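## Task

Pick up the foam block on the low shelf and set it fully inside the back tote, which is the tote farther from the bench's open edge (the front tote is the nearer one). Neither tote may be shifted or rotated, and the cartons beneath the bench must stay as they were. If the robot tips over or is left leaning, the task fails. The block must stay in the tote by itself; if only the robot holds it there, the task is not done.

## Robot and tools

ROBOT. A simulated Hello Robot Stretch 3 with a single arm. It has a two-wheel base 0.33 m long and 0.34 m wide. A mast carries the lift, and the arm telescopes out toward the robot's right side. The base cannot move sideways, so reaching farther forward or back means driving. A spin on the spot pivots about a point 0.05 m behind the front edge. With the arm in and the wrist folded, a spin clears a circle of radius 0.28 m. An unfolded, level gripper reaches beyond that circle. Loose objects may now and then get a brief shove from outside.

CAMERAS. head_camera and nav_camera are mounted on the head and aim with head_pan_rad and head_tilt_rad. wrist_camera rides on the gripper. Every successful execute_actions result ends with one picture from each camera, always in the same order.

FRAMES. Base frame: origin on the floor midway between the drive wheels, x forward, y left, z up. hand_pose is reported in this frame, at the point where the closed fingertips meet. The odometry frame is the base frame as it stood when the scene began. Heading is positive to the left, from -3.142 to 3.142.

execute_actions takes "actions", a list run in order; an empty list just reports. Each action may contain "robot", "steps" (1 to 450 control steps at 30 per second) and "until". An action with only "steps" simply waits. "robot" can be:
- one command, holding any of "base", "joints" and "contact_limits";
- a list of up to 8 such commands or {"pause_s": s} (s at most 15), each starting when the one before has finished well;
- {"stop": true}, which brakes everything and clears the queue.
"base" holds exactly one key. translate_m is a distance in metres, at most 1 either way, measured from wherever the base is when that command starts; positive drives forward. rotate_rad is a turn in radians, at most 3.2 either way, also relative; positive turns left (counter-clockwise from above). "joints" is one object of named absolute targets. Joints you leave out keep their previous goals. The allowed ranges are:
- lift_m 0 to 1.1 (arm height on the mast);
- arm_m 0 to 0.52 (extension);
- wrist_yaw_rad -1.345 to 4.42 (0 points along the arm, positive swings toward the front, 3.0 folds over the base);
- wrist_pitch_rad -1.57 to 0.451 (negative tips the fingers down);
- wrist_roll_rad -2.911 to 2.911;
- gripper_m -0.089 to 0.179 (larger is wider; the real fingertip gap is about 0.007 m less when nearly shut and 0.025 m less when wide; the gap is zero below 0.007);
- head_pan_rad -3.953 to 1.73 (-1.57 looks along the arm);
- head_tilt_rad -1.53 to 0.419 (negative looks down).
"contact_limits": {"arm_m": e} sets the motor_effort percentage (1 to 100) at which the arm halts. It lasts until arm_m's next command. Any number out of range rejects the whole call, and nothing runs.

Motions keep running across actions and while you are thinking. A new command takes over immediately and discards the rest of an older queue. "until" ends an action early. {"robot": {"status": "ended"}} waits until nothing reads moving and no queue is running. Fields can also be compared, e.g. "lift_m": [">", 0.3] or "base_status": ["!=", "moving"]. Numbers are compared as printed: three decimals, four for base values. Use "any" instead of "robot" to finish as soon as one motion ends.

SPEED. Full base speed (0.30 m/s, 1.9 rad/s) needs lift_m below 0.30, arm_m below 0.03 and wrist_yaw_rad above 2.54. Otherwise the base is held to 0.10 m/s and 0.63 rad/s.

GRIPPING. Close by sending gripper_m smaller than the object's width; the smaller the value, the firmer the grip. To open, send at least 0.02 more than the reading at first touch. Neither the reading nor "done" proves you are holding something, so check with the cameras. A stall guard can ease a very tight grip. To squeeze again, send a new value.

SELF-COLLISION. Fold or unfold the wrist only with lift_m between 0.32 and 0.95, wrist_pitch_rad at -0.4 and roll near 0. Once folded, the lift may drop to 0.25. If wrist_yaw_rad is below -0.4, keep pitch at -0.5 or lower.

RESULT LINES. base_status shows progress, such as "moving (translate_m +0.1200 of +0.3000)". joint_goals, joint_status, measured_speeds, and refusals/queue/queue_left follow. Status words:
- done: reached the goal within tolerance.
- moving: still under way.
- off_target: at rest short of the goal, possibly still pushing.
- contact_stop: the lift or arm hit something and went slack.
- time_out: took too long.
- stopped: ended by your stop.
- not_commanded: no motion yet.
- torque_fault: the wrist servo is off for 10 s and refuses goals.
Lines starting "refused:" or "dropped:" explain failures, counting from 0. "robot.on_its_own" reports goals the robot changed, slack joints, loaded motors and tilt of 3 degrees or more. lidar_m gives 12 distances in 30-degree sectors counter-clockwise from straight ahead, in a plane 0.17 m up. wrist_depth_mm and head_depth_mm are 7x7 grids of depths. base_odometry comes from wheel counts. base_tilt gives lean in degrees. motor_effort is a signed percentage, with the peak in brackets; positive wheel effort means forward.

zoom_image: "camera" (head_camera, nav_camera or wrist_camera) and "region" [x0, y0, x1, y1] in pixels of that camera's latest image, from the top left, at most 504x504.

finished_scene: "scene" is an integer, 1 or 2. It cannot be undone. Make sure all motion has ended first, because a stop at the end can leave joints short.

AVOID. Do not drop, slam or shove objects, or let anything fall. Do not push hard with a raised arm: above about 0.45 m the robot can tip, and a second push after a contact_stop is worse. Do not drive while gripping or pressing on something fixed, and do not snag furniture. If the robot leans, back off in small steps, free the gripper, and lower lift_m to about 0.2. Avoid long wrist strain, which can cause torque faults.

Each tool is called after "Call:" by a JSON object that holds its "fn" and its "kwargs", one argument or row to a line.

## Session

Call:
{"fn": "execute_actions", "kwargs": {
  "actions": [
    {"robot":{"joints":{"head_tilt_rad":-0.6}},"steps":40,"until":{"robot":{"status":"ended"}}}
  ]
}}

Scene clock: 0.90 s.
robot.base_odometry: x=+0.000 y=+0.000 heading=+0.000 (m, m, rad; robot's odometry frame)
robot.turned_by_wheels: +0.000 (rad since the last result)
robot.turned_by_imu: +0.000 (rad since the last result)
robot.base_tilt: forward=+0.3 right=+1.7 (deg)
robot.lidar_m: 1.41 1.42 1.70 2.08 2.33 0.93 0.80 0.81 1.00 2.00 2.09 2.31
robot.head_depth_mm: 1876 2061 2315 2515 1898 1510 1243 / 1861 2044 2265 2445 1909 1495 1245 / 1808 1993 2206 2423 1894 1498 1244 / 1767 1935 2150 2338 1888 1500 1246 / 1706 1905 2077 2303 1818 1510 1250 / 1689 1824 1413 1551 1723 1501 1246 / 1649 1772 1362 1500 1709 1509 1254
robot.base_status: not_commanded
robot.joint_positions: lift_m=+0.567 arm_m=+0.002 wrist_yaw_rad=+2.916 wrist_pitch_rad=-0.348 wrist_roll_rad=+0.014 gripper_m=+0.037 head_pan_rad=-0.007 head_tilt_rad=-0.592
robot.joint_goals: lift_m=+0.567 arm_m=+0.002 wrist_yaw_rad=+2.916 wrist_pitch_rad=-0.348 wrist_roll_rad=+0.014 gripper_m=+0.037 head_pan_rad=-0.007 head_tilt_rad=-0.600
robot.joint_status: lift_m=not_commanded arm_m=not_commanded wrist_yaw_rad=not_commanded wrist_pitch_rad=not_commanded wrist_roll_rad=not_commanded gripper_m=not_commanded head_pan_rad=not_commanded head_tilt_rad=done
robot.measured_speeds: translate_m=+0.000 rotate_rad=+0.000 lift_m=+0.000 arm_m=+0.000 wrist_yaw_rad=+0.000 wrist_pitch_rad=+0.000 wrist_roll_rad=+0.000 head_pan_rad=+0.000 head_tilt_rad=+0.000
robot: refusals=0 queue=done queue_left=0
robot.motor_effort: left_wheel=+0(0) right_wheel=-1(0) lift_m=+29(29) arm_m=+0(0) wrist_yaw_rad=-1(0) wrist_pitch_rad=+4(4) wrist_roll_rad=+0(0) gripper_m=-1(1) head_pan_rad=+1(0) head_tilt_rad=-3(38) (%)
robot.hand_pose: x=+0.0308 y=+0.0797 z=+0.5961 quat_wxyz=(+0.201, +0.710, +0.042, +0.674) (m; robot's base frame)
robot.wrist_depth_mm: - - - - - - - / - - - - - - - / - - - - - - - / - - - - - - - / - - - - - - - / - - - 963 - 948 922 / 843 845 823 822 802 796 803
pictures: head_camera (sideways: a quarter turn clockwise sets it upright), nav_camera (sideways: a quarter turn counterclockwise sets it upright), wrist_camera
camera_calibration (this result's frames):
head_camera: T_world_to_cam=[[-0.528342, 0.0424185, -0.847971, 1.12928], [0.0567974, 0.99828, 0.0145489, -0.0231618], [0.84713, -0.0404757, -0.529842, 0.637123], [0, 0, 0, 1]] pos_world=[0.0582344, 0.00100782, 1.29551]
nav_camera: T_world_to_cam=[[0.595015, 0.0350133, 0.802952, -1.00777], [-0.00241012, -0.998968, 0.0453467, 0.00215962], [0.803711, -0.0289172, -0.594316, 0.726763], [0, 0, 0, 1]] pos_world=[0.0155346, 0.0584586, 1.24102]
wrist_camera: T_world_to_cam=[[0.972929, -0.225881, -0.0488508, 0.0197898], [-0.157607, -0.493923, -0.855102, 0.585713], [0.169023, 0.839653, -0.516153, 0.398484], [0, 0, 0, 1]] pos_world=[0.00570541, -0.0408211, 0.70749]
Images, in order (width x height): head_camera 896x504, nav_camera 672x504, wrist_camera 644x364.

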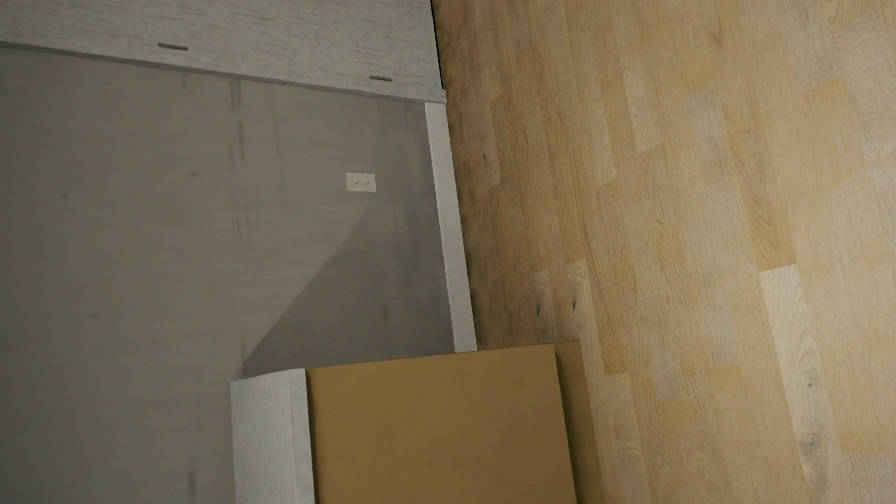

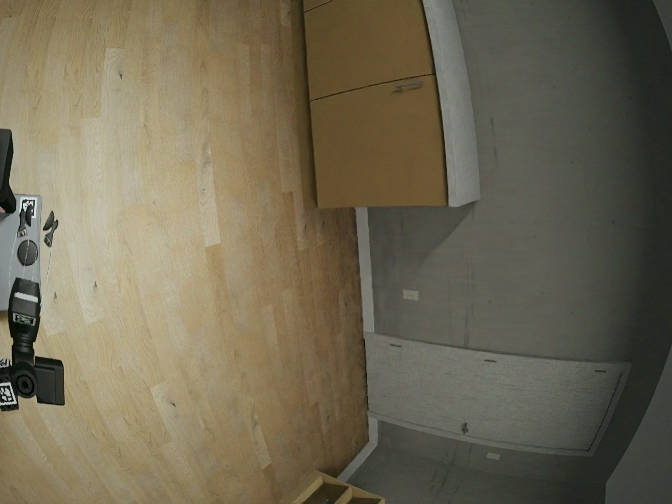

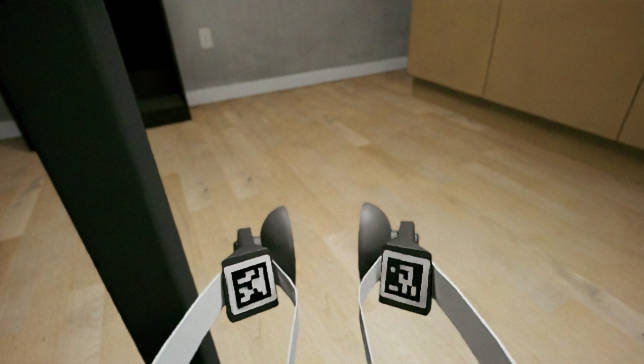

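Call:
{"fn": "execute_actions", "kwargs": {
  "actions": [
    {"robot":{"joints":{"head_pan_rad":-1.3}},"steps":60,"until":{"robot":{"status":"ended"}}}
  ]
}}

Call:
{"fn": "execute_actions", "kwargs": {
  "actions": [
    {"robot":{"joints":{"head_pan_rad":-2.9,"head_tilt_rad":-0.8}},"steps":60,"until":{"robot":{"status":"ended"}}}
  ]
}}

Scene clock: 17.10 s.
robot.base_odometry: x=+0.000 y=+0.000 heading=+0.000 (m, m, rad; robot's odometry frame)
robot.turned_by_wheels: +0.000 (rad since the last result)
robot.turned_by_imu: -0.001 (rad since the last result)
robot.base_tilt: forward=+0.2 right=+1.7 (deg)
robot.lidar_m: 1.41 1.42 1.70 2.09 2.34 0.93 0.80 0.81 1.00 2.00 2.08 2.31
robot.head_depth_mm: 1970 2149 2416 2527 1880 1506 1245 / 1991 2171 2420 2542 1877 1505 1251 / 1991 2209 2435 2549 1885 1514 1247 / 2012 2196 2375 2353 1884 1500 1239 / 2007 2234 2327 2359 1882 1500 1253 / 2015 2234 2341 2348 1876 1508 1250 / 2022 2260 2377 2390 1895 1506 1247
robot.base_status: not_commanded
robot.joint_positions: lift_m=+0.567 arm_m=+0.002 wrist_yaw_rad=+2.916 wrist_pitch_rad=-0.348 wrist_roll_rad=+0.014 gripper_m=+0.037 head_pan_rad=-1.293 head_tilt_rad=-0.593
robot.joint_goals: lift_m=+0.567 arm_m=+0.002 wrist_yaw_rad=+2.916 wrist_pitch_rad=-0.348 wrist_roll_rad=+0.014 gripper_m=+0.037 head_pan_rad=-1.300 head_tilt_rad=-0.600
robot.joint_status: lift_m=not_commanded arm_m=not_commanded wrist_yaw_rad=not_commanded wrist_pitch_rad=not_commanded wrist_roll_rad=not_commanded gripper_m=not_commanded head_pan_rad=done head_tilt_rad=done
robot.measured_speeds: translate_m=+0.000 rotate_rad=+0.000 lift_m=+0.000 arm_m=+0.000 wrist_yaw_rad=+0.000 wrist_pitch_rad=+0.000 wrist_roll_rad=+0.000 head_pan_rad=+0.000 head_tilt_rad=+0.000
robot: refusals=0 queue=done queue_left=0
robot.motor_effort: left_wheel=+0(0) right_wheel=+0(0) lift_m=+30(30) arm_m=+0(1) wrist_yaw_rad=+0(0) wrist_pitch_rad=+4(4) wrist_roll_rad=+0(1) gripper_m=-1(0) head_pan_rad=-4(50) head_tilt_rad=-3(5) (%)
robot.hand_pose: x=+0.0308 y=+0.0797 z=+0.5961 quat_wxyz=(+0.201, +0.710, +0.042, +0.674) (m; robot's base frame)
robot.wrist_depth_mm: - - - - - - - / - - - - - - - / - - - - - - - / - - - - - - - / - - - - - - - / - - - 967 - 913 937 / 858 839 833 813 810 801 793
pictures: head_camera (sideways: a quarter turn clockwise sets it upright), nav_camera (sideways: a quarter turn counterclockwise sets it upright), wrist_camera
camera_calibration (this result's frames):
head_camera: T_world_to_cam=[[-0.108083, 0.519212, -0.847783, 1.12647], [0.973911, 0.226463, 0.0145313, -0.0287333], [0.199536, -0.824095, -0.530143, 0.641465], [0, 0, 0, 1]] pos_world=[0.0217399, -0.049741, 1.29549]
nav_camera: T_world_to_cam=[[0.201145, -0.561381, 0.802741, -1.00509], [-0.959259, -0.278866, 0.045345, 0.00799869], [0.198401, -0.779157, -0.594602, 0.730827], [0, 0, 0, 1]] pos_world=[0.0648449, 0.00742099, 1.24102]
wrist_camera: T_world_to_cam=[[0.972929, -0.225881, -0.0488508, 0.0197898], [-0.157607, -0.493923, -0.855102, 0.585713], [0.169023, 0.839653, -0.516153, 0.398484], [0, 0, 0, 1]] pos_world=[0.00570541, -0.0408211, 0.70749]
Images, in order (width x height): head_camera 896x504, nav_camera 672x504, wrist_camera 644x364.

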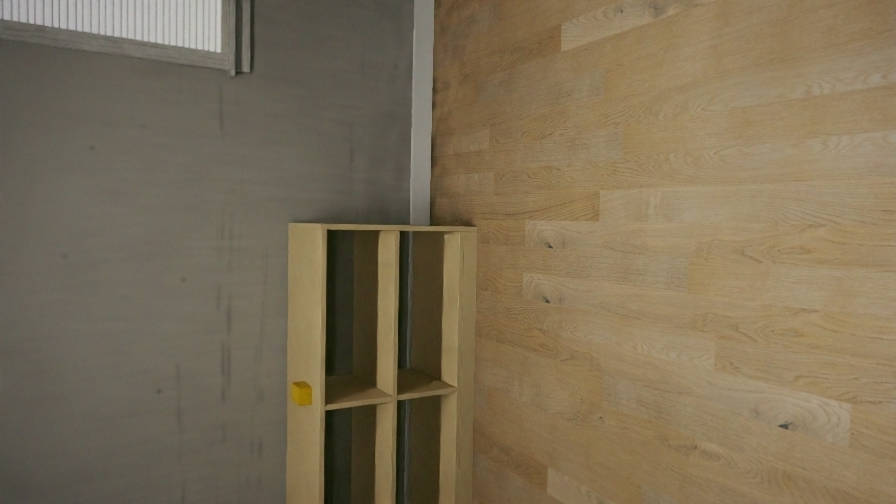

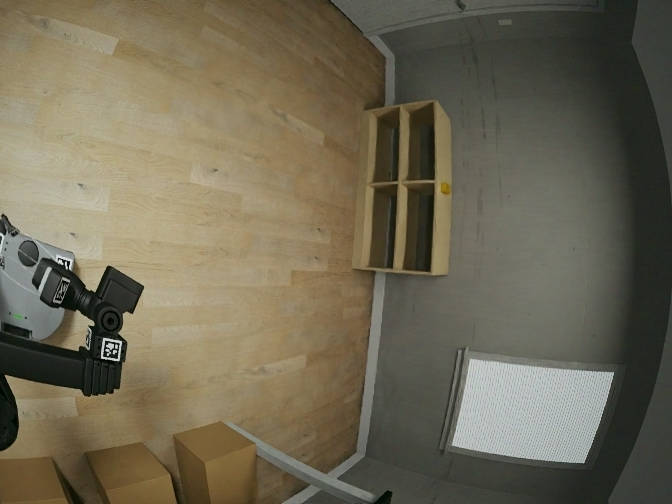

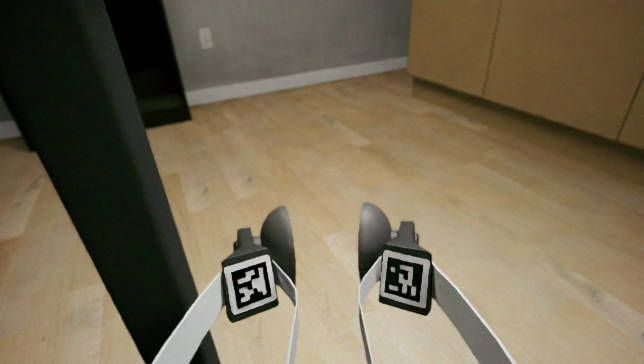

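Scene clock: 18.43 s.
robot.base_odometry: x=+0.000 y=+0.000 heading=+0.000 (m, m, rad; robot's odometry frame)
robot.turned_by_wheels: +0.000 (rad since the last result)
robot.turned_by_imu: +0.000 (rad since the last result)
robot.base_tilt: forward=+0.3 right=+1.8 (deg)
robot.lidar_m: 1.41 1.42 1.70 2.08 2.34 0.94 0.80 0.81 1.00 2.00 2.09 2.31
robot.head_depth_mm: 1429 1018 1751 1584 1454 1319 - / 1433 1021 1894 1768 1349 1328 - / 1390 860 1757 1514 1315 1329 1153 / 1221 794 1907 1861 1534 1326 1139 / 1212 798 1744 1575 1343 1327 1140 / 1444 862 1816 1522 1322 1328 1154 / 1444 1023 1742 1683 1485 1324 1141
robot.base_status: not_commanded
robot.joint_positions: lift_m=+0.567 arm_m=+0.002 wrist_yaw_rad=+2.916 wrist_pitch_rad=-0.348 wrist_roll_rad=+0.014 gripper_m=+0.037 head_pan_rad=-2.893 head_tilt_rad=-0.790
robot.joint_goals: lift_m=+0.567 arm_m=+0.002 wrist_yaw_rad=+2.916 wrist_pitch_rad=-0.348 wrist_roll_rad=+0.014 gripper_m=+0.037 head_pan_rad=-2.900 head_tilt_rad=-0.800
robot.joint_status: lift_m=not_commanded arm_m=not_commanded wrist_yaw_rad=not_commanded wrist_pitch_rad=not_commanded wrist_roll_rad=not_commanded gripper_m=not_commanded head_pan_rad=done head_tilt_rad=done
robot.measured_speeds: translate_m=+0.000 rotate_rad=+0.000 lift_m=+0.000 arm_m=+0.000 wrist_yaw_rad=+0.000 wrist_pitch_rad=+0.000 wrist_roll_rad=+0.000 head_pan_rad=+0.000 head_tilt_rad=+0.000
robot: refusals=0 queue=done queue_left=0
robot.motor_effort: left_wheel=+0(0) right_wheel=+0(0) lift_m=+30(30) arm_m=+0(0) wrist_yaw_rad=+0(1) wrist_pitch_rad=+3(4) wrist_roll_rad=-1(1) gripper_m=+0(0) head_pan_rad=-4(51) head_tilt_rad=-5(27) (%)
robot.hand_pose: x=+0.0308 y=+0.0797 z=+0.5961 quat_wxyz=(+0.201, +0.710, +0.042, +0.674) (m; robot's base frame)
robot.wrist_depth_mm: - - - - - - - / - - - - - - - / - - - - - - - / - - - - - - - / - - - - - - - / 993 - - 950 - 931 918 / 862 836 823 826 808 778 775
pictures: head_camera (sideways: a quarter turn clockwise sets it upright), nav_camera (sideways: a quarter turn counterclockwise sets it upright), wrist_camera
camera_calibration (this result's frames):
head_camera: T_world_to_cam=[[0.673381, 0.131303, -0.727543, 0.964958], [0.196098, -0.980574, 0.00453043, -0.0109662], [-0.712814, -0.145721, -0.686048, 0.849844], [0, 0, 0, 1]] pos_world=[-0.041853, -0.0136158, 1.28513]
nav_camera: T_world_to_cam=[[-0.708439, -0.220602, 0.670409, -0.827071], [-0.259267, 0.964825, 0.0435078, 0.00613197], [-0.656426, -0.142992, -0.740715, 0.926092], [0, 0, 0, 1]] pos_world=[0.0235707, -0.0559462, 1.24018]
wrist_camera: T_world_to_cam=[[0.972929, -0.225881, -0.0488508, 0.0197898], [-0.157607, -0.493923, -0.855102, 0.585713], [0.169023, 0.839653, -0.516153, 0.398484], [0, 0, 0, 1]] pos_world=[0.00570541, -0.0408211, 0.70749]
Images, in order (width x height): head_camera 896x504, nav_camera 672x504, wrist_camera 644x364.

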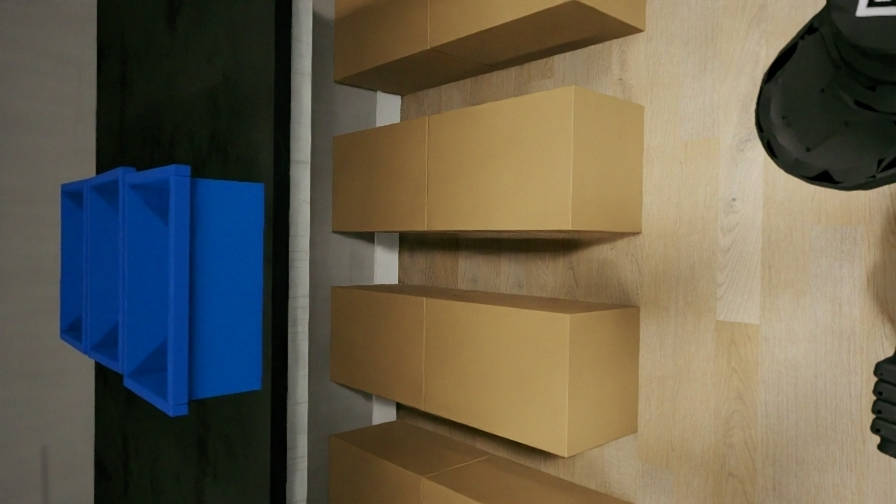

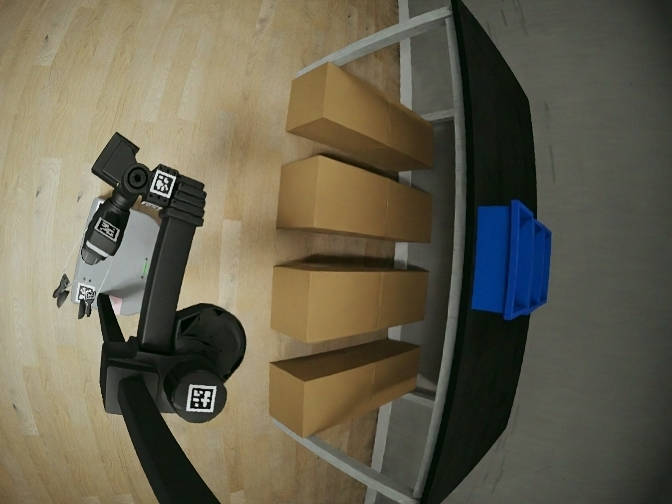

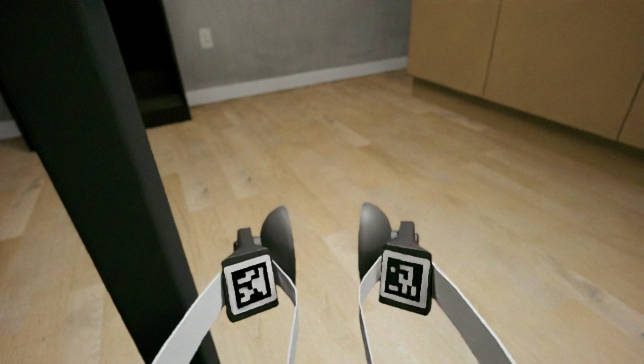

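Call:
{"fn": "execute_actions", "kwargs": {
  "actions": [
    {"robot":[{"joints":{"lift_m":0.28,"wrist_pitch_rad":-0.4},"base":{"rotate_rad":-0.97}},{"base":{"translate_m":1}},{"base":{"translate_m":0.68}},{"base":{"rotate_rad":1.17},"joints":{"lift_m":0.6,"head_pan_rad":-1.57,"head_tilt_rad":-0.9}},{"joints":{"wrist_yaw_rad":0,"gripper_m":0.14}}],"steps":450,"until":{"robot":{"status":"ended"}}},
    {"steps":450,"until":{"robot":{"status":"ended"}}}
  ]
}}

Scene clock: 53.97 s.
robot.base_odometry: x=+0.950 y=-1.386 heading=+0.200 (m, m, rad; robot's odometry frame)
robot.turned_by_wheels: +0.200 (rad since the last result)
robot.turned_by_imu: +0.198 (rad since the last result)
robot.base_tilt: forward=+0.3 right=+1.6 (deg)
robot.lidar_m: 1.40 1.45 1.68 2.99 2.14 1.58 2.35 0.75 0.85 0.44 0.83 0.73
robot.head_depth_mm: 700 811 967 910 823 1188 1124 / 698 810 960 911 824 1200 - / 696 807 958 905 822 1171 - / 693 804 954 910 805 982 1107 / 693 799 951 909 819 1183 1111 / 690 796 947 907 821 1185 1109 / 688 793 942 908 818 1180 1114
robot.base_status: done (rotate_rad +1.1699 of +1.1700)
robot.joint_positions: lift_m=+0.600 arm_m=+0.002 wrist_yaw_rad=+0.003 wrist_pitch_rad=-0.416 wrist_roll_rad=+0.014 gripper_m=+0.140 head_pan_rad=-1.577 head_tilt_rad=-0.889
robot.joint_goals: lift_m=+0.600 arm_m=+0.002 wrist_yaw_rad=+0.000 wrist_pitch_rad=-0.400 wrist_roll_rad=+0.014 gripper_m=+0.140 head_pan_rad=-1.570 head_tilt_rad=-0.900
robot.joint_status: lift_m=done arm_m=not_commanded wrist_yaw_rad=done wrist_pitch_rad=done wrist_roll_rad=not_commanded gripper_m=done head_pan_rad=done head_tilt_rad=done
robot.measured_speeds: translate_m=+0.000 rotate_rad=+0.000 lift_m=+0.000 arm_m=+0.000 wrist_yaw_rad=+0.000 wrist_pitch_rad=+0.000 wrist_roll_rad=+0.000 head_pan_rad=+0.000 head_tilt_rad=+0.000
robot: refusals=0 queue=done queue_left=0
robot.motor_effort: left_wheel=-1(9) right_wheel=+2(11) lift_m=+33(33) arm_m=+0(1) wrist_yaw_rad=-4(4) wrist_pitch_rad=+4(5) wrist_roll_rad=-1(0) gripper_m=+0(82) head_pan_rad=+4(52) head_tilt_rad=-6(20) (%)
robot.hand_pose: x=-0.0208 y=-0.3717 z=+0.6130 quat_wxyz=(+0.688, +0.146, -0.696, -0.146) (m; robot's base frame)
robot.wrist_depth_mm: 534 542 538 533 529 532 533 / 433 416 407 269 375 365 351 / 303 295 284 278 272 266 261 / 233 232 233 232 234 234 617 / 608 614 586 561 569 573 542 / 510 - 495 480 478 456 469 / 451 419 429 407 418 407 411
pictures: head_camera (sideways: a quarter turn clockwise sets it upright), nav_camera (sideways: a quarter turn counterclockwise sets it upright), wrist_camera
camera_calibration (this result's frames):
head_camera: T_world_to_cam=[[0.0431901, 0.753491, -0.656038, 0.875622], [0.998332, -0.057739, -0.00059116, -0.00919181], [-0.0383244, -0.654918, -0.754728, 0.93505], [0, 0, 0, 1]] pos_world=[0.00719355, -0.0479232, 1.28014]
nav_camera: T_world_to_cam=[[0.0344167, -0.803997, 0.593636, -0.731571], [-0.999051, -0.0118016, 0.0419375, 0.0126945], [-0.0267118, -0.594516, -0.80364, 1.00407], [0, 0, 0, 1]] pos_world=[0.0646813, 0.00890577, 1.24067]
wrist_camera: T_world_to_cam=[[-0.998816, 0.00245496, -0.048579, 0.0125785], [0.0411944, 0.573757, -0.817989, 0.747309], [0.0258644, -0.819022, -0.573179, 0.210467], [0, 0, 0, 1]] pos_world=[-0.023665, -0.256428, 0.732537]
Images, in order (width x height): head_camera 896x504, nav_camera 672x504, wrist_camera 644x364.

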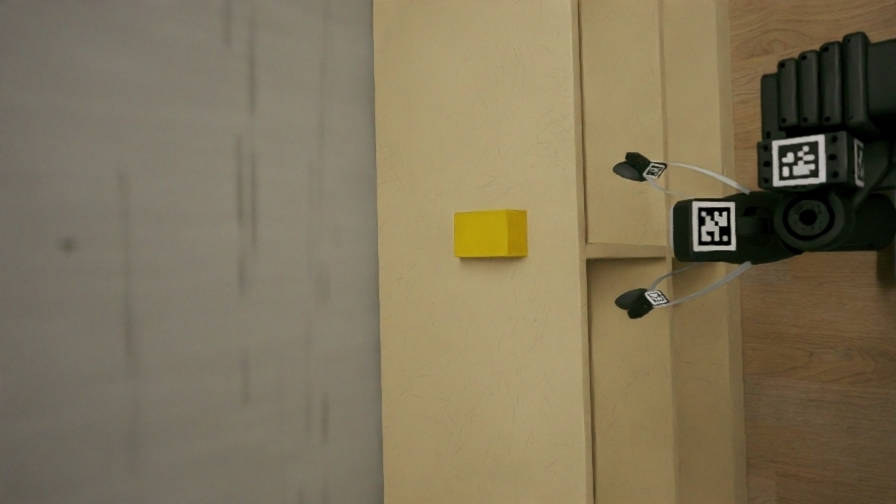

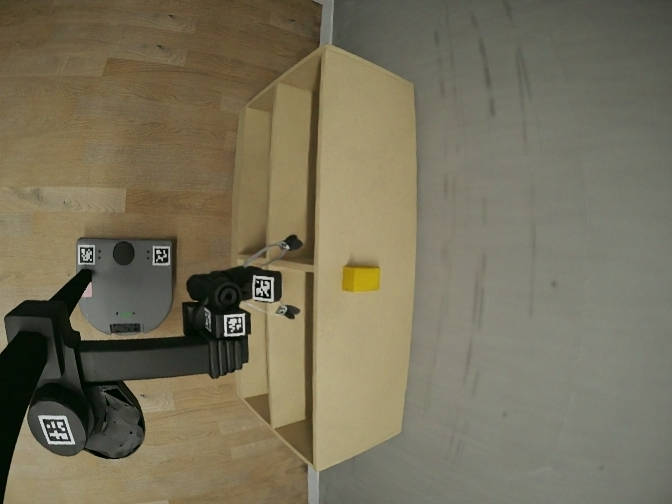

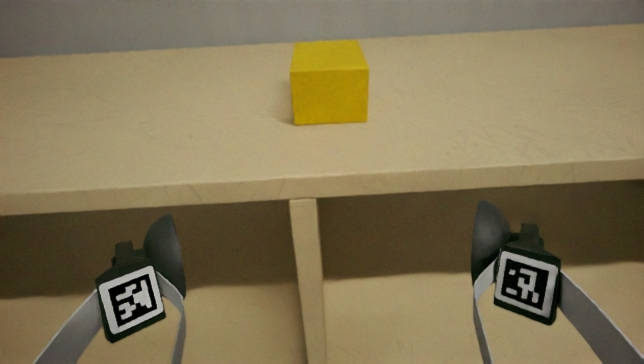

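Call:
{"fn": "execute_actions", "kwargs": {
  "actions": [
    {"robot":[{"joints":{"lift_m":0.628}},{"joints":{"arm_m":0.17}}],"steps":450,"until":{"robot":{"status":"ended"}}}
  ]
}}

Scene clock: 68.20 s.
robot.base_odometry: x=+0.950 y=-1.386 heading=+0.200 (m, m, rad; robot's odometry frame)
robot.turned_by_wheels: +0.000 (rad since the last result)
robot.turned_by_imu: -0.001 (rad since the last result)
robot.base_tilt: forward=+0.2 right=+1.8 (deg)
robot.lidar_m: 1.39 1.44 1.68 3.00 2.15 1.58 2.35 0.75 0.85 0.44 0.83 0.73
robot.head_depth_mm: 699 810 966 907 819 1195 1133 / 697 807 959 909 811 - - / 696 805 958 907 - 1199 1110 / 692 804 951 908 909 1185 1116 / 693 801 947 909 817 1189 1117 / 688 797 945 903 819 1185 1108 / 686 794 943 907 820 1177 1110
robot.base_status: done (rotate_rad +1.1699 of +1.1700)
robot.joint_positions: lift_m=+0.628 arm_m=+0.170 wrist_yaw_rad=+0.002 wrist_pitch_rad=-0.416 wrist_roll_rad=+0.014 gripper_m=+0.140 head_pan_rad=-1.577 head_tilt_rad=-0.889
robot.joint_goals: lift_m=+0.628 arm_m=+0.170 wrist_yaw_rad=+0.000 wrist_pitch_rad=-0.400 wrist_roll_rad=+0.014 gripper_m=+0.140 head_pan_rad=-1.570 head_tilt_rad=-0.900
robot.joint_status: lift_m=done arm_m=done wrist_yaw_rad=done wrist_pitch_rad=done wrist_roll_rad=not_commanded gripper_m=done head_pan_rad=done head_tilt_rad=done
robot.measured_speeds: translate_m=+0.000 rotate_rad=+0.000 lift_m=+0.000 arm_m=+0.000 wrist_yaw_rad=+0.000 wrist_pitch_rad=+0.000 wrist_roll_rad=+0.000 head_pan_rad=+0.000 head_tilt_rad=+0.000
robot: refusals=0 queue=done queue_left=0
robot.motor_effort: left_wheel=-1(1) right_wheel=+2(2) lift_m=+32(33) arm_m=+3(1) wrist_yaw_rad=-3(4) wrist_pitch_rad=+4(5) wrist_roll_rad=+0(1) gripper_m=+0(0) head_pan_rad=+4(4) head_tilt_rad=-6(6) (%)
robot.hand_pose: x=-0.0211 y=-0.5394 z=+0.6410 quat_wxyz=(+0.688, +0.146, -0.696, -0.147) (m; robot's base frame)
robot.wrist_depth_mm: 379 375 382 392 387 391 397 / 408 411 417 419 413 418 415 / 365 363 353 343 334 325 317 / 286 279 272 186 250 259 254 / 231 234 223 153 201 219 209 / 194 - 189 143 151 178 181 / - 162 164 158 160 157 157
pictures: head_camera (sideways: a quarter turn clockwise sets it upright), nav_camera (sideways: a quarter turn counterclockwise sets it upright), wrist_camera
camera_calibration (this result's frames):
head_camera: T_world_to_cam=[[0.04319, 0.753491, -0.656038, 0.875622], [0.998332, -0.0577389, -0.000591157, -0.00919182], [-0.0383243, -0.654918, -0.754728, 0.93505], [0, 0, 0, 1]] pos_world=[0.00719355, -0.0479232, 1.28014]
nav_camera: T_world_to_cam=[[0.0344168, -0.803997, 0.593636, -0.731571], [-0.999051, -0.0118017, 0.0419375, 0.0126945], [-0.0267117, -0.594516, -0.80364, 1.00407], [0, 0, 0, 1]] pos_world=[0.0646813, 0.00890578, 1.24067]
wrist_camera: T_world_to_cam=[[-0.998813, 0.00366275, -0.0485791, 0.0147303], [0.0418882, 0.573706, -0.817989, 0.866422], [0.024874, -0.819053, -0.573179, 0.0891363], [0, 0, 0, 1]] pos_world=[-0.0237973, -0.424118, 0.760531]
Images, in order (width x height): head_camera 896x504, nav_camera 672x504, wrist_camera 644x364.

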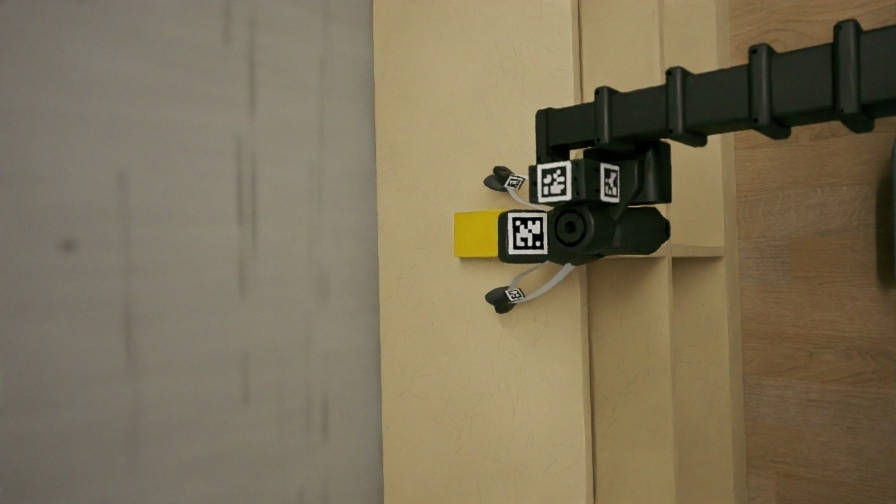

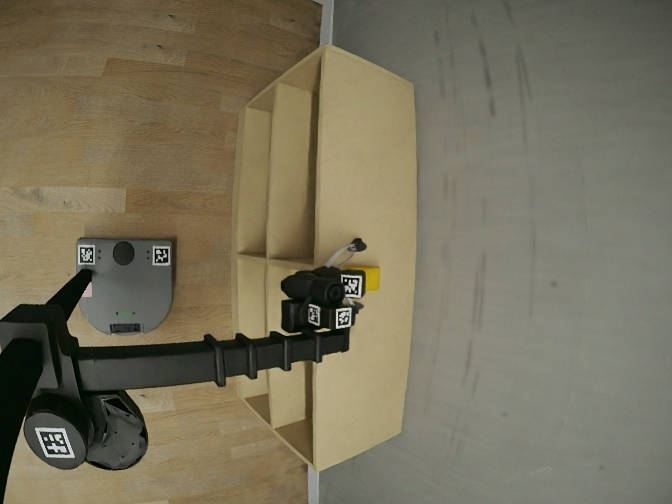

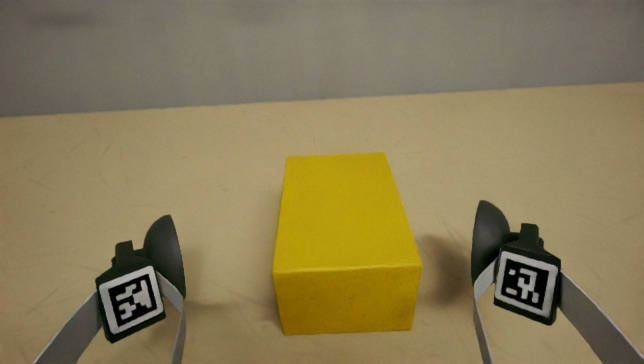

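Call:
{"fn": "execute_actions", "kwargs": {
  "actions": [
    {"robot":[{"joints":{"lift_m":0.616,"arm_m":0.18}},{"joints":{"gripper_m":0.02}},{"joints":{"lift_m":0.68}},{"joints":{"arm_m":0}},{"joints":{"wrist_yaw_rad":3}},{"joints":{"lift_m":0.29},"base":{"rotate_rad":-0.763}}],"steps":450,"until":{"robot":{"status":"ended"}}}
  ]
}}

Call:
{"fn": "execute_actions", "kwargs": {
  "actions": [
    {"robot":[{"base":{"translate_m":-1}},{"joints":{"lift_m":0.9,"head_pan_rad":-2.36,"head_tilt_rad":-0.8},"base":{"translate_m":-0.25}},{"joints":{"wrist_yaw_rad":1.5}},{"joints":{"lift_m":1.09}}],"steps":450,"until":{"robot":{"status":"ended"}}}
  ]
}}

Scene clock: 94.77 s.
robot.base_odometry: x=+0.950 y=-1.386 heading=-0.563 (m, m, rad; robot's odometry frame)
robot.turned_by_wheels: -0.763 (rad since the last result)
robot.turned_by_imu: -0.756 (rad since the last result)
robot.base_tilt: forward=+0.3 right=+1.8 (deg)
robot.lidar_m: 0.72 1.39 1.39 1.65 1.68 3.67 1.65 1.57 1.62 0.75 0.44 0.83
robot.head_depth_mm: 1415 1806 2085 1730 1470 1276 1118 / 1237 1539 1926 1745 1464 1259 1108 / 1119 1326 1622 1612 1407 1267 1140 / 1002 1157 1317 957 1290 1266 1158 / 906 1040 1101 907 1068 1216 1109 / 827 933 1044 908 821 1117 1103 / 762 853 964 909 766 924 1058
robot.base_status: done (rotate_rad -0.7629 of -0.7630)
robot.joint_positions: lift_m=+0.290 arm_m=+0.002 wrist_yaw_rad=+2.997 wrist_pitch_rad=-0.418 wrist_roll_rad=+0.014 gripper_m=+0.027 head_pan_rad=-1.577 head_tilt_rad=-0.889
robot.joint_goals: lift_m=+0.290 arm_m=+0.000 wrist_yaw_rad=+3.000 wrist_pitch_rad=-0.400 wrist_roll_rad=+0.014 gripper_m=+0.026 head_pan_rad=-1.570 head_tilt_rad=-0.900
robot.joint_status: lift_m=done arm_m=done wrist_yaw_rad=done wrist_pitch_rad=done wrist_roll_rad=not_commanded gripper_m=off_target head_pan_rad=done head_tilt_rad=done
robot.measured_speeds: translate_m=+0.000 rotate_rad=+0.000 lift_m=+0.000 arm_m=+0.000 wrist_yaw_rad=+0.000 wrist_pitch_rad=+0.000 wrist_roll_rad=+0.000 head_pan_rad=+0.000 head_tilt_rad=+0.000
robot: refusals=0 queue=done queue_left=0
robot.on_its_own: gripper_m is held at +0.026, not at your +0.020, by its stall guard, which is not easing now
robot.motor_effort: left_wheel=+1(5) right_wheel=-3(7) lift_m=+27(34) arm_m=-3(5) wrist_yaw_rad=+3(4) wrist_pitch_rad=+5(5) wrist_roll_rad=+0(1) gripper_m=-20(95) head_pan_rad=+4(5) head_tilt_rad=-6(7) (%)
robot.hand_pose: x=+0.0111 y=+0.0748 z=+0.3027 quat_wxyz=(+0.197, +0.705, +0.095, +0.675) (m; robot's base frame)
robot.wrist_depth_mm: - - - - - - - / - - - - - - - / - - - 997 973 925 921 / 822 781 782 168 706 734 716 / 658 650 139 138 138 608 596 / 569 545 130 131 132 523 512 / 483 - - 143 444 458 445
pictures: head_camera (sideways: a quarter turn clockwise sets it upright), nav_camera (sideways: a quarter turn counterclockwise sets it upright), wrist_camera
camera_calibration (this result's frames):
head_camera: T_world_to_cam=[[0.0431639, 0.753493, -0.656038, 0.875622], [0.998334, -0.0577044, -0.000591157, -0.00919183], [-0.0383017, -0.654919, -0.754728, 0.93505], [0, 0, 0, 1]] pos_world=[0.00719521, -0.0479232, 1.28014]
nav_camera: T_world_to_cam=[[0.0344446, -0.803996, 0.593636, -0.731571], [-0.99905, -0.0118363, 0.0419375, 0.0126945], [-0.0266911, -0.594517, -0.80364, 1.00407], [0, 0, 0, 1]] pos_world=[0.064681, 0.0089078, 1.24067]
wrist_camera: T_world_to_cam=[[0.987567, -0.14951, -0.0485596, 0.0176322], [-0.125442, -0.563354, -0.816637, 0.322514], [0.0947391, 0.812576, -0.575105, 0.275257], [0, 0, 0, 1]] pos_world=[-0.0030337, -0.0393412, 0.422534]
Images, in order (width x height): head_camera 896x504, nav_camera 672x504, wrist_camera 644x364.

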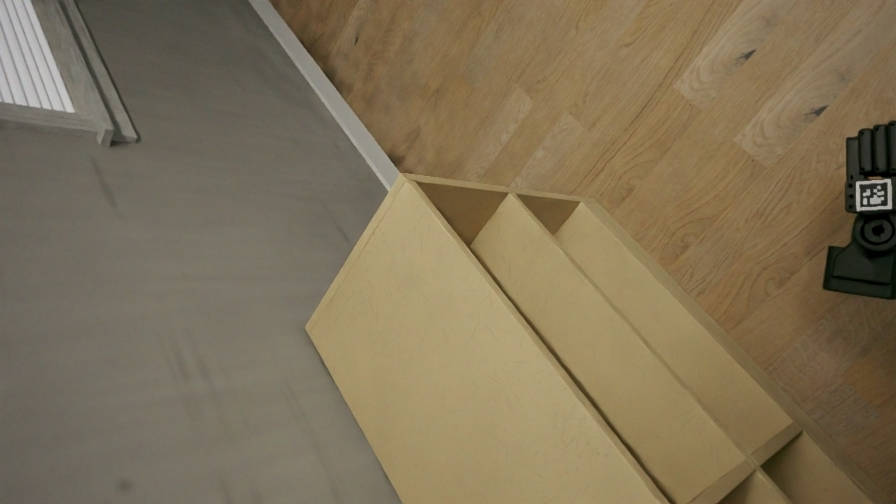

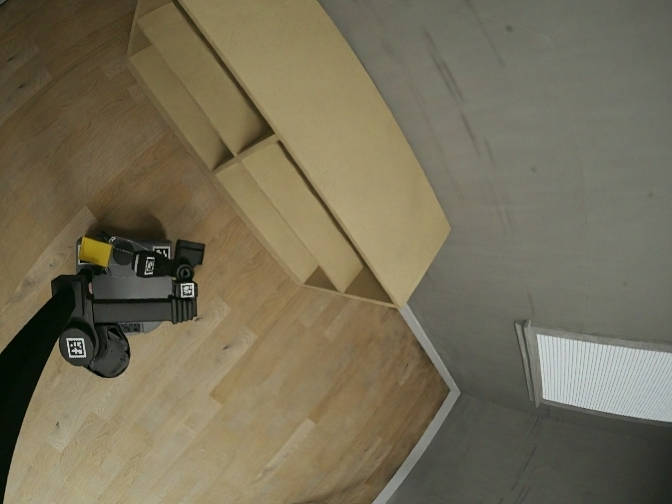

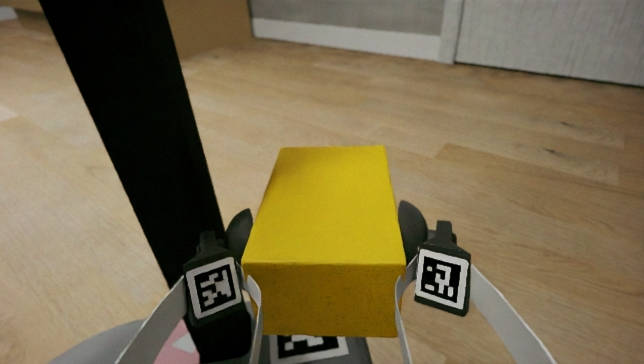

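Scene clock: 109.77 s.
robot.base_odometry: x=-0.107 y=-0.719 heading=-0.563 (m, m, rad; robot's odometry frame)
robot.turned_by_wheels: +0.000 (rad since the last result)
robot.turned_by_imu: -0.006 (rad since the last result)
robot.base_tilt: forward=+0.3 right=+1.7 (deg)
robot.lidar_m: 1.58 2.31 1.78 1.95 2.92 1.07 0.62 0.54 0.54 1.70 1.70 1.35
robot.head_depth_mm: - 884 700 1407 1231 1109 1136 / - 929 701 1413 1260 1205 1134 / - 980 701 1719 1546 1294 1139 / - 986 702 1400 1221 1113 1133 / - 981 701 1412 1227 1113 1143 / - 953 701 1740 982 1231 1142 / - 1398 701 709 1513 1315 1140
robot.base_status: done (translate_m -0.2500 of -0.2500)
robot.joint_positions: lift_m=+1.086 arm_m=+0.002 wrist_yaw_rad=+1.503 wrist_pitch_rad=-0.418 wrist_roll_rad=+0.014 gripper_m=+0.027 head_pan_rad=-2.353 head_tilt_rad=-0.803
robot.joint_goals: lift_m=+1.090 arm_m=+0.000 wrist_yaw_rad=+1.500 wrist_pitch_rad=-0.400 wrist_roll_rad=+0.014 gripper_m=+0.026 head_pan_rad=-2.360 head_tilt_rad=-0.800
robot.joint_status: lift_m=moving arm_m=done wrist_yaw_rad=done wrist_pitch_rad=done wrist_roll_rad=not_commanded gripper_m=off_target head_pan_rad=done head_tilt_rad=done
robot.measured_speeds: translate_m=+0.000 rotate_rad=+0.000 lift_m=+0.044 arm_m=+0.000 wrist_yaw_rad=+0.000 wrist_pitch_rad=+0.000 wrist_roll_rad=+0.000 head_pan_rad=+0.000 head_tilt_rad=+0.000
robot: refusals=0 queue=running queue_left=0
robot.on_its_own: gripper_m is held at +0.026, not at your +0.020, by its stall guard, which is not easing now
robot.motor_effort: left_wheel=+1(4) right_wheel=-3(12) lift_m=+33(35) arm_m=-3(3) wrist_yaw_rad=-4(5) wrist_pitch_rad=+5(5) wrist_roll_rad=+0(1) gripper_m=-20(20) head_pan_rad=-4(47) head_tilt_rad=+2(14) (%)
robot.hand_pose: x=+0.2024 y=-0.1625 z=+1.0983 quat_wxyz=(+0.603, +0.582, -0.409, +0.361) (m; robot's base frame)
robot.wrist_depth_mm: - - - - - - - / - - - - - - - / - - - - - - - / - - - 169 - - - / - - - 137 138 - - / - - 132 132 133 - - / - - - - - - -
pictures: head_camera (sideways: a quarter turn clockwise sets it upright), nav_camera (sideways: a quarter turn counterclockwise sets it upright), wrist_camera
camera_calibration (this result's frames):
head_camera: T_world_to_cam=[[0.516805, 0.465514, -0.718477, 0.954099], [0.672222, -0.74034, 0.00385413, -0.01299], [-0.530123, -0.484968, -0.69554, 0.861075], [0, 0, 0, 1]] pos_world=[-0.027875, -0.0361695, 1.28446]
nav_camera: T_world_to_cam=[[-0.500441, -0.559597, 0.660613, -0.815575], [-0.718751, 0.693916, 0.0433243, 0.00917446], [-0.482654, -0.453135, -0.749476, 0.936425], [0, 0, 0, 1]] pos_world=[0.0504159, -0.0384329, 1.24021]
wrist_camera: T_world_to_cam=[[-0.0732744, -0.996129, -0.0485622, -0.0910431], [-0.571473, 0.0818436, -0.81653, 1.05757], [0.817343, -0.0320788, -0.575257, 0.624133], [0, 0, 0, 1]] pos_world=[0.08757, -0.157225, 1.21815]
Images, in order (width x height): head_camera 896x504, nav_camera 672x504, wrist_camera 644x364.

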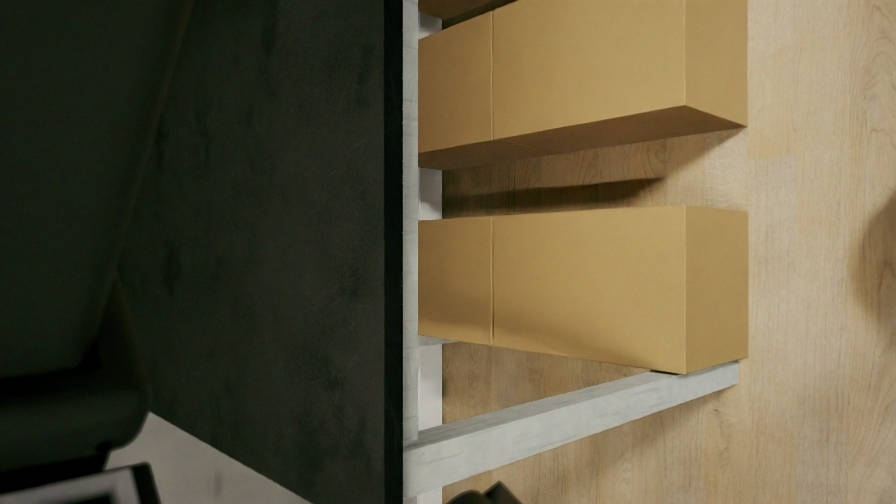

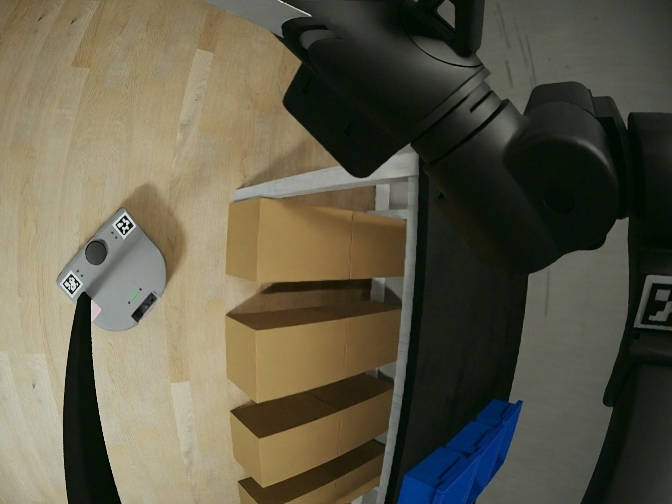

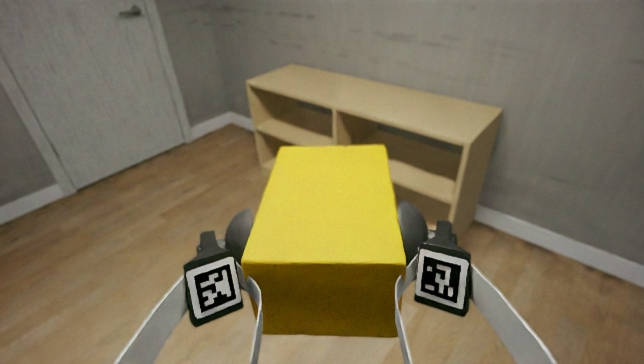

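Call:
{"fn": "execute_actions", "kwargs": {
  "actions": [
    {"robot":[{"base":{"translate_m":-0.33},"joints":{"lift_m":1.1,"wrist_yaw_rad":0,"head_pan_rad":-1.57,"head_tilt_rad":-0.5}},{"base":{"rotate_rad":-0.55}},{"base":{"translate_m":-0.22}},{"base":{"rotate_rad":-0.257}},{"base":{"translate_m":-0.14}},{"joints":{"arm_m":0.52}}],"steps":450,"until":{"robot":{"status":"ended"}}},
    {"steps":200,"until":{"robot":{"status":"ended"}}}
  ]
}}

Scene clock: 148.37 s.
robot.base_odometry: x=-0.512 y=-0.208 heading=-1.370 (m, m, rad; robot's odometry frame)
robot.turned_by_wheels: -0.807 (rad since the last result)
robot.turned_by_imu: -0.801 (rad since the last result)
robot.base_tilt: forward=+0.2 right=+1.6 (deg)
robot.lidar_m: 2.29 1.98 2.70 1.96 2.03 2.28 2.16 0.36 0.28 0.26 0.26 0.35
robot.head_depth_mm: 964 1086 1153 877 477 407 359 / 964 1081 1146 688 499 472 359 / 965 - 1122 694 498 474 359 / 966 1032 869 700 496 475 356 / 962 1045 1111 694 493 475 355 / 958 1037 1136 887 475 421 352 / 956 1035 1133 886 623 353 380
robot.base_status: done (translate_m -0.1400 of -0.1400)
robot.joint_positions: lift_m=+1.099 arm_m=+0.520 wrist_yaw_rad=+0.002 wrist_pitch_rad=-0.418 wrist_roll_rad=+0.014 gripper_m=+0.027 head_pan_rad=-1.577 head_tilt_rad=-0.507
robot.joint_goals: lift_m=+1.100 arm_m=+0.520 wrist_yaw_rad=+0.000 wrist_pitch_rad=-0.400 wrist_roll_rad=+0.014 gripper_m=+0.026 head_pan_rad=-1.570 head_tilt_rad=-0.500
robot.joint_status: lift_m=done arm_m=done wrist_yaw_rad=done wrist_pitch_rad=done wrist_roll_rad=not_commanded gripper_m=off_target head_pan_rad=done head_tilt_rad=done
robot.measured_speeds: translate_m=+0.000 rotate_rad=+0.000 lift_m=+0.000 arm_m=+0.000 wrist_yaw_rad=+0.000 wrist_pitch_rad=+0.000 wrist_roll_rad=+0.000 head_pan_rad=+0.000 head_tilt_rad=+0.000
robot: refusals=0 queue=done queue_left=0
robot.on_its_own: gripper_m is held at +0.026, not at your +0.020, by its stall guard, which is not easing now
robot.motor_effort: left_wheel=+2(4) right_wheel=-3(8) lift_m=+33(33) arm_m=+3(3) wrist_yaw_rad=-2(5) wrist_pitch_rad=+4(5) wrist_roll_rad=-1(0) gripper_m=-20(20) head_pan_rad=+3(46) head_tilt_rad=+4(31) (%)
robot.hand_pose: x=-0.0211 y=-0.8891 z=+1.1112 quat_wxyz=(+0.687, +0.147, -0.696, -0.148) (m; robot's base frame)
robot.wrist_depth_mm: 378 377 382 388 390 392 395 / 406 410 415 418 424 424 430 / 444 447 451 445 473 468 470 / 499 497 495 168 504 521 512 / 487 475 449 137 138 445 445 / 408 411 132 131 133 389 371 / 353 216 210 204 208 211 213
pictures: head_camera (sideways: a quarter turn clockwise sets it upright), nav_camera (sideways: a quarter turn counterclockwise sets it upright), wrist_camera
camera_calibration (this result's frames):
head_camera: T_world_to_cam=[[0.0413788, 0.454496, -0.889787, 1.18034], [0.998351, -0.0542805, 0.0187013, -0.0343132], [-0.0397984, -0.889093, -0.455993, 0.546444], [0, 0, 0, 1]] pos_world=[0.00716329, -0.0524822, 1.30006]
nav_camera: T_world_to_cam=[[0.0361045, -0.524667, 0.850542, -1.06641], [-0.998947, 0.00517339, 0.0455953, 0.00790978], [-0.0283225, -0.851292, -0.523927, 0.640261], [0, 0, 0, 1]] pos_world=[0.0645373, -0.0145, 1.24211]
wrist_camera: T_world_to_cam=[[-0.998812, 0.00398058, -0.048568, 0.0390809], [0.0419989, 0.575778, -0.816527, 1.4519], [0.0247141, -0.817596, -0.575261, 0.0758621], [0, 0, 0, 1]] pos_world=[-0.0238186, -0.774103, 1.23105]
Images, in order (width x height): head_camera 896x504, nav_camera 672x504, wrist_camera 644x364.

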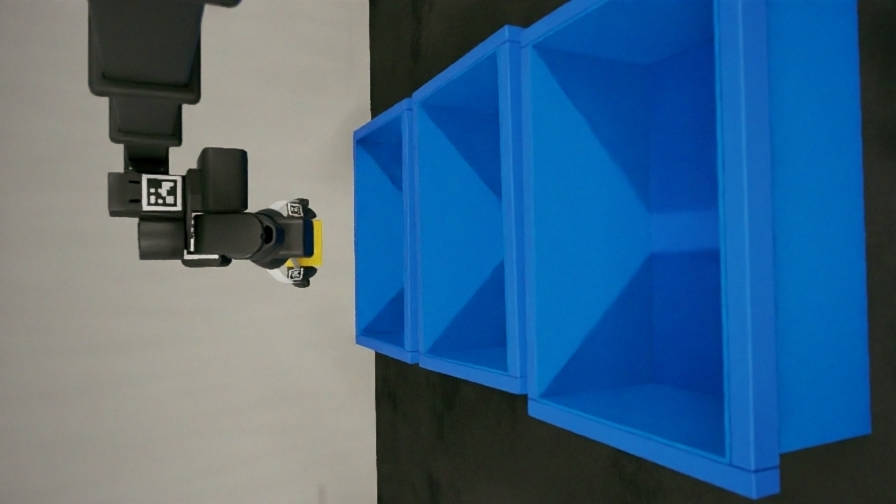

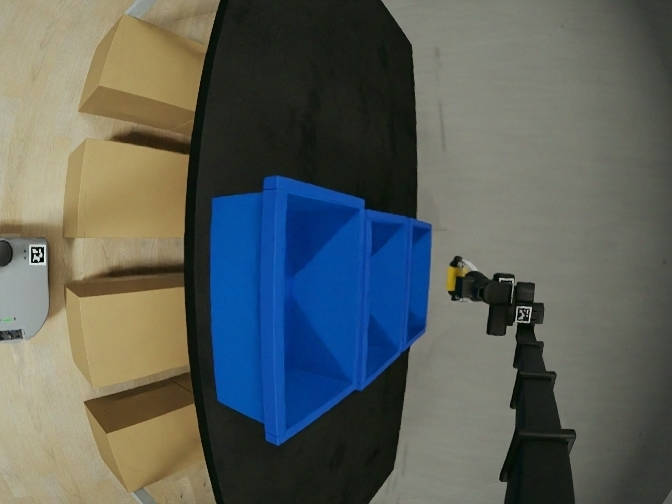

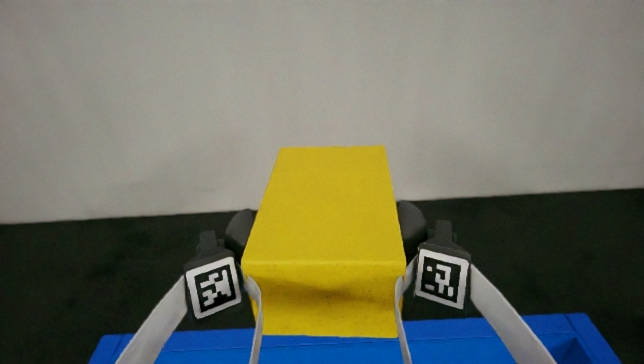

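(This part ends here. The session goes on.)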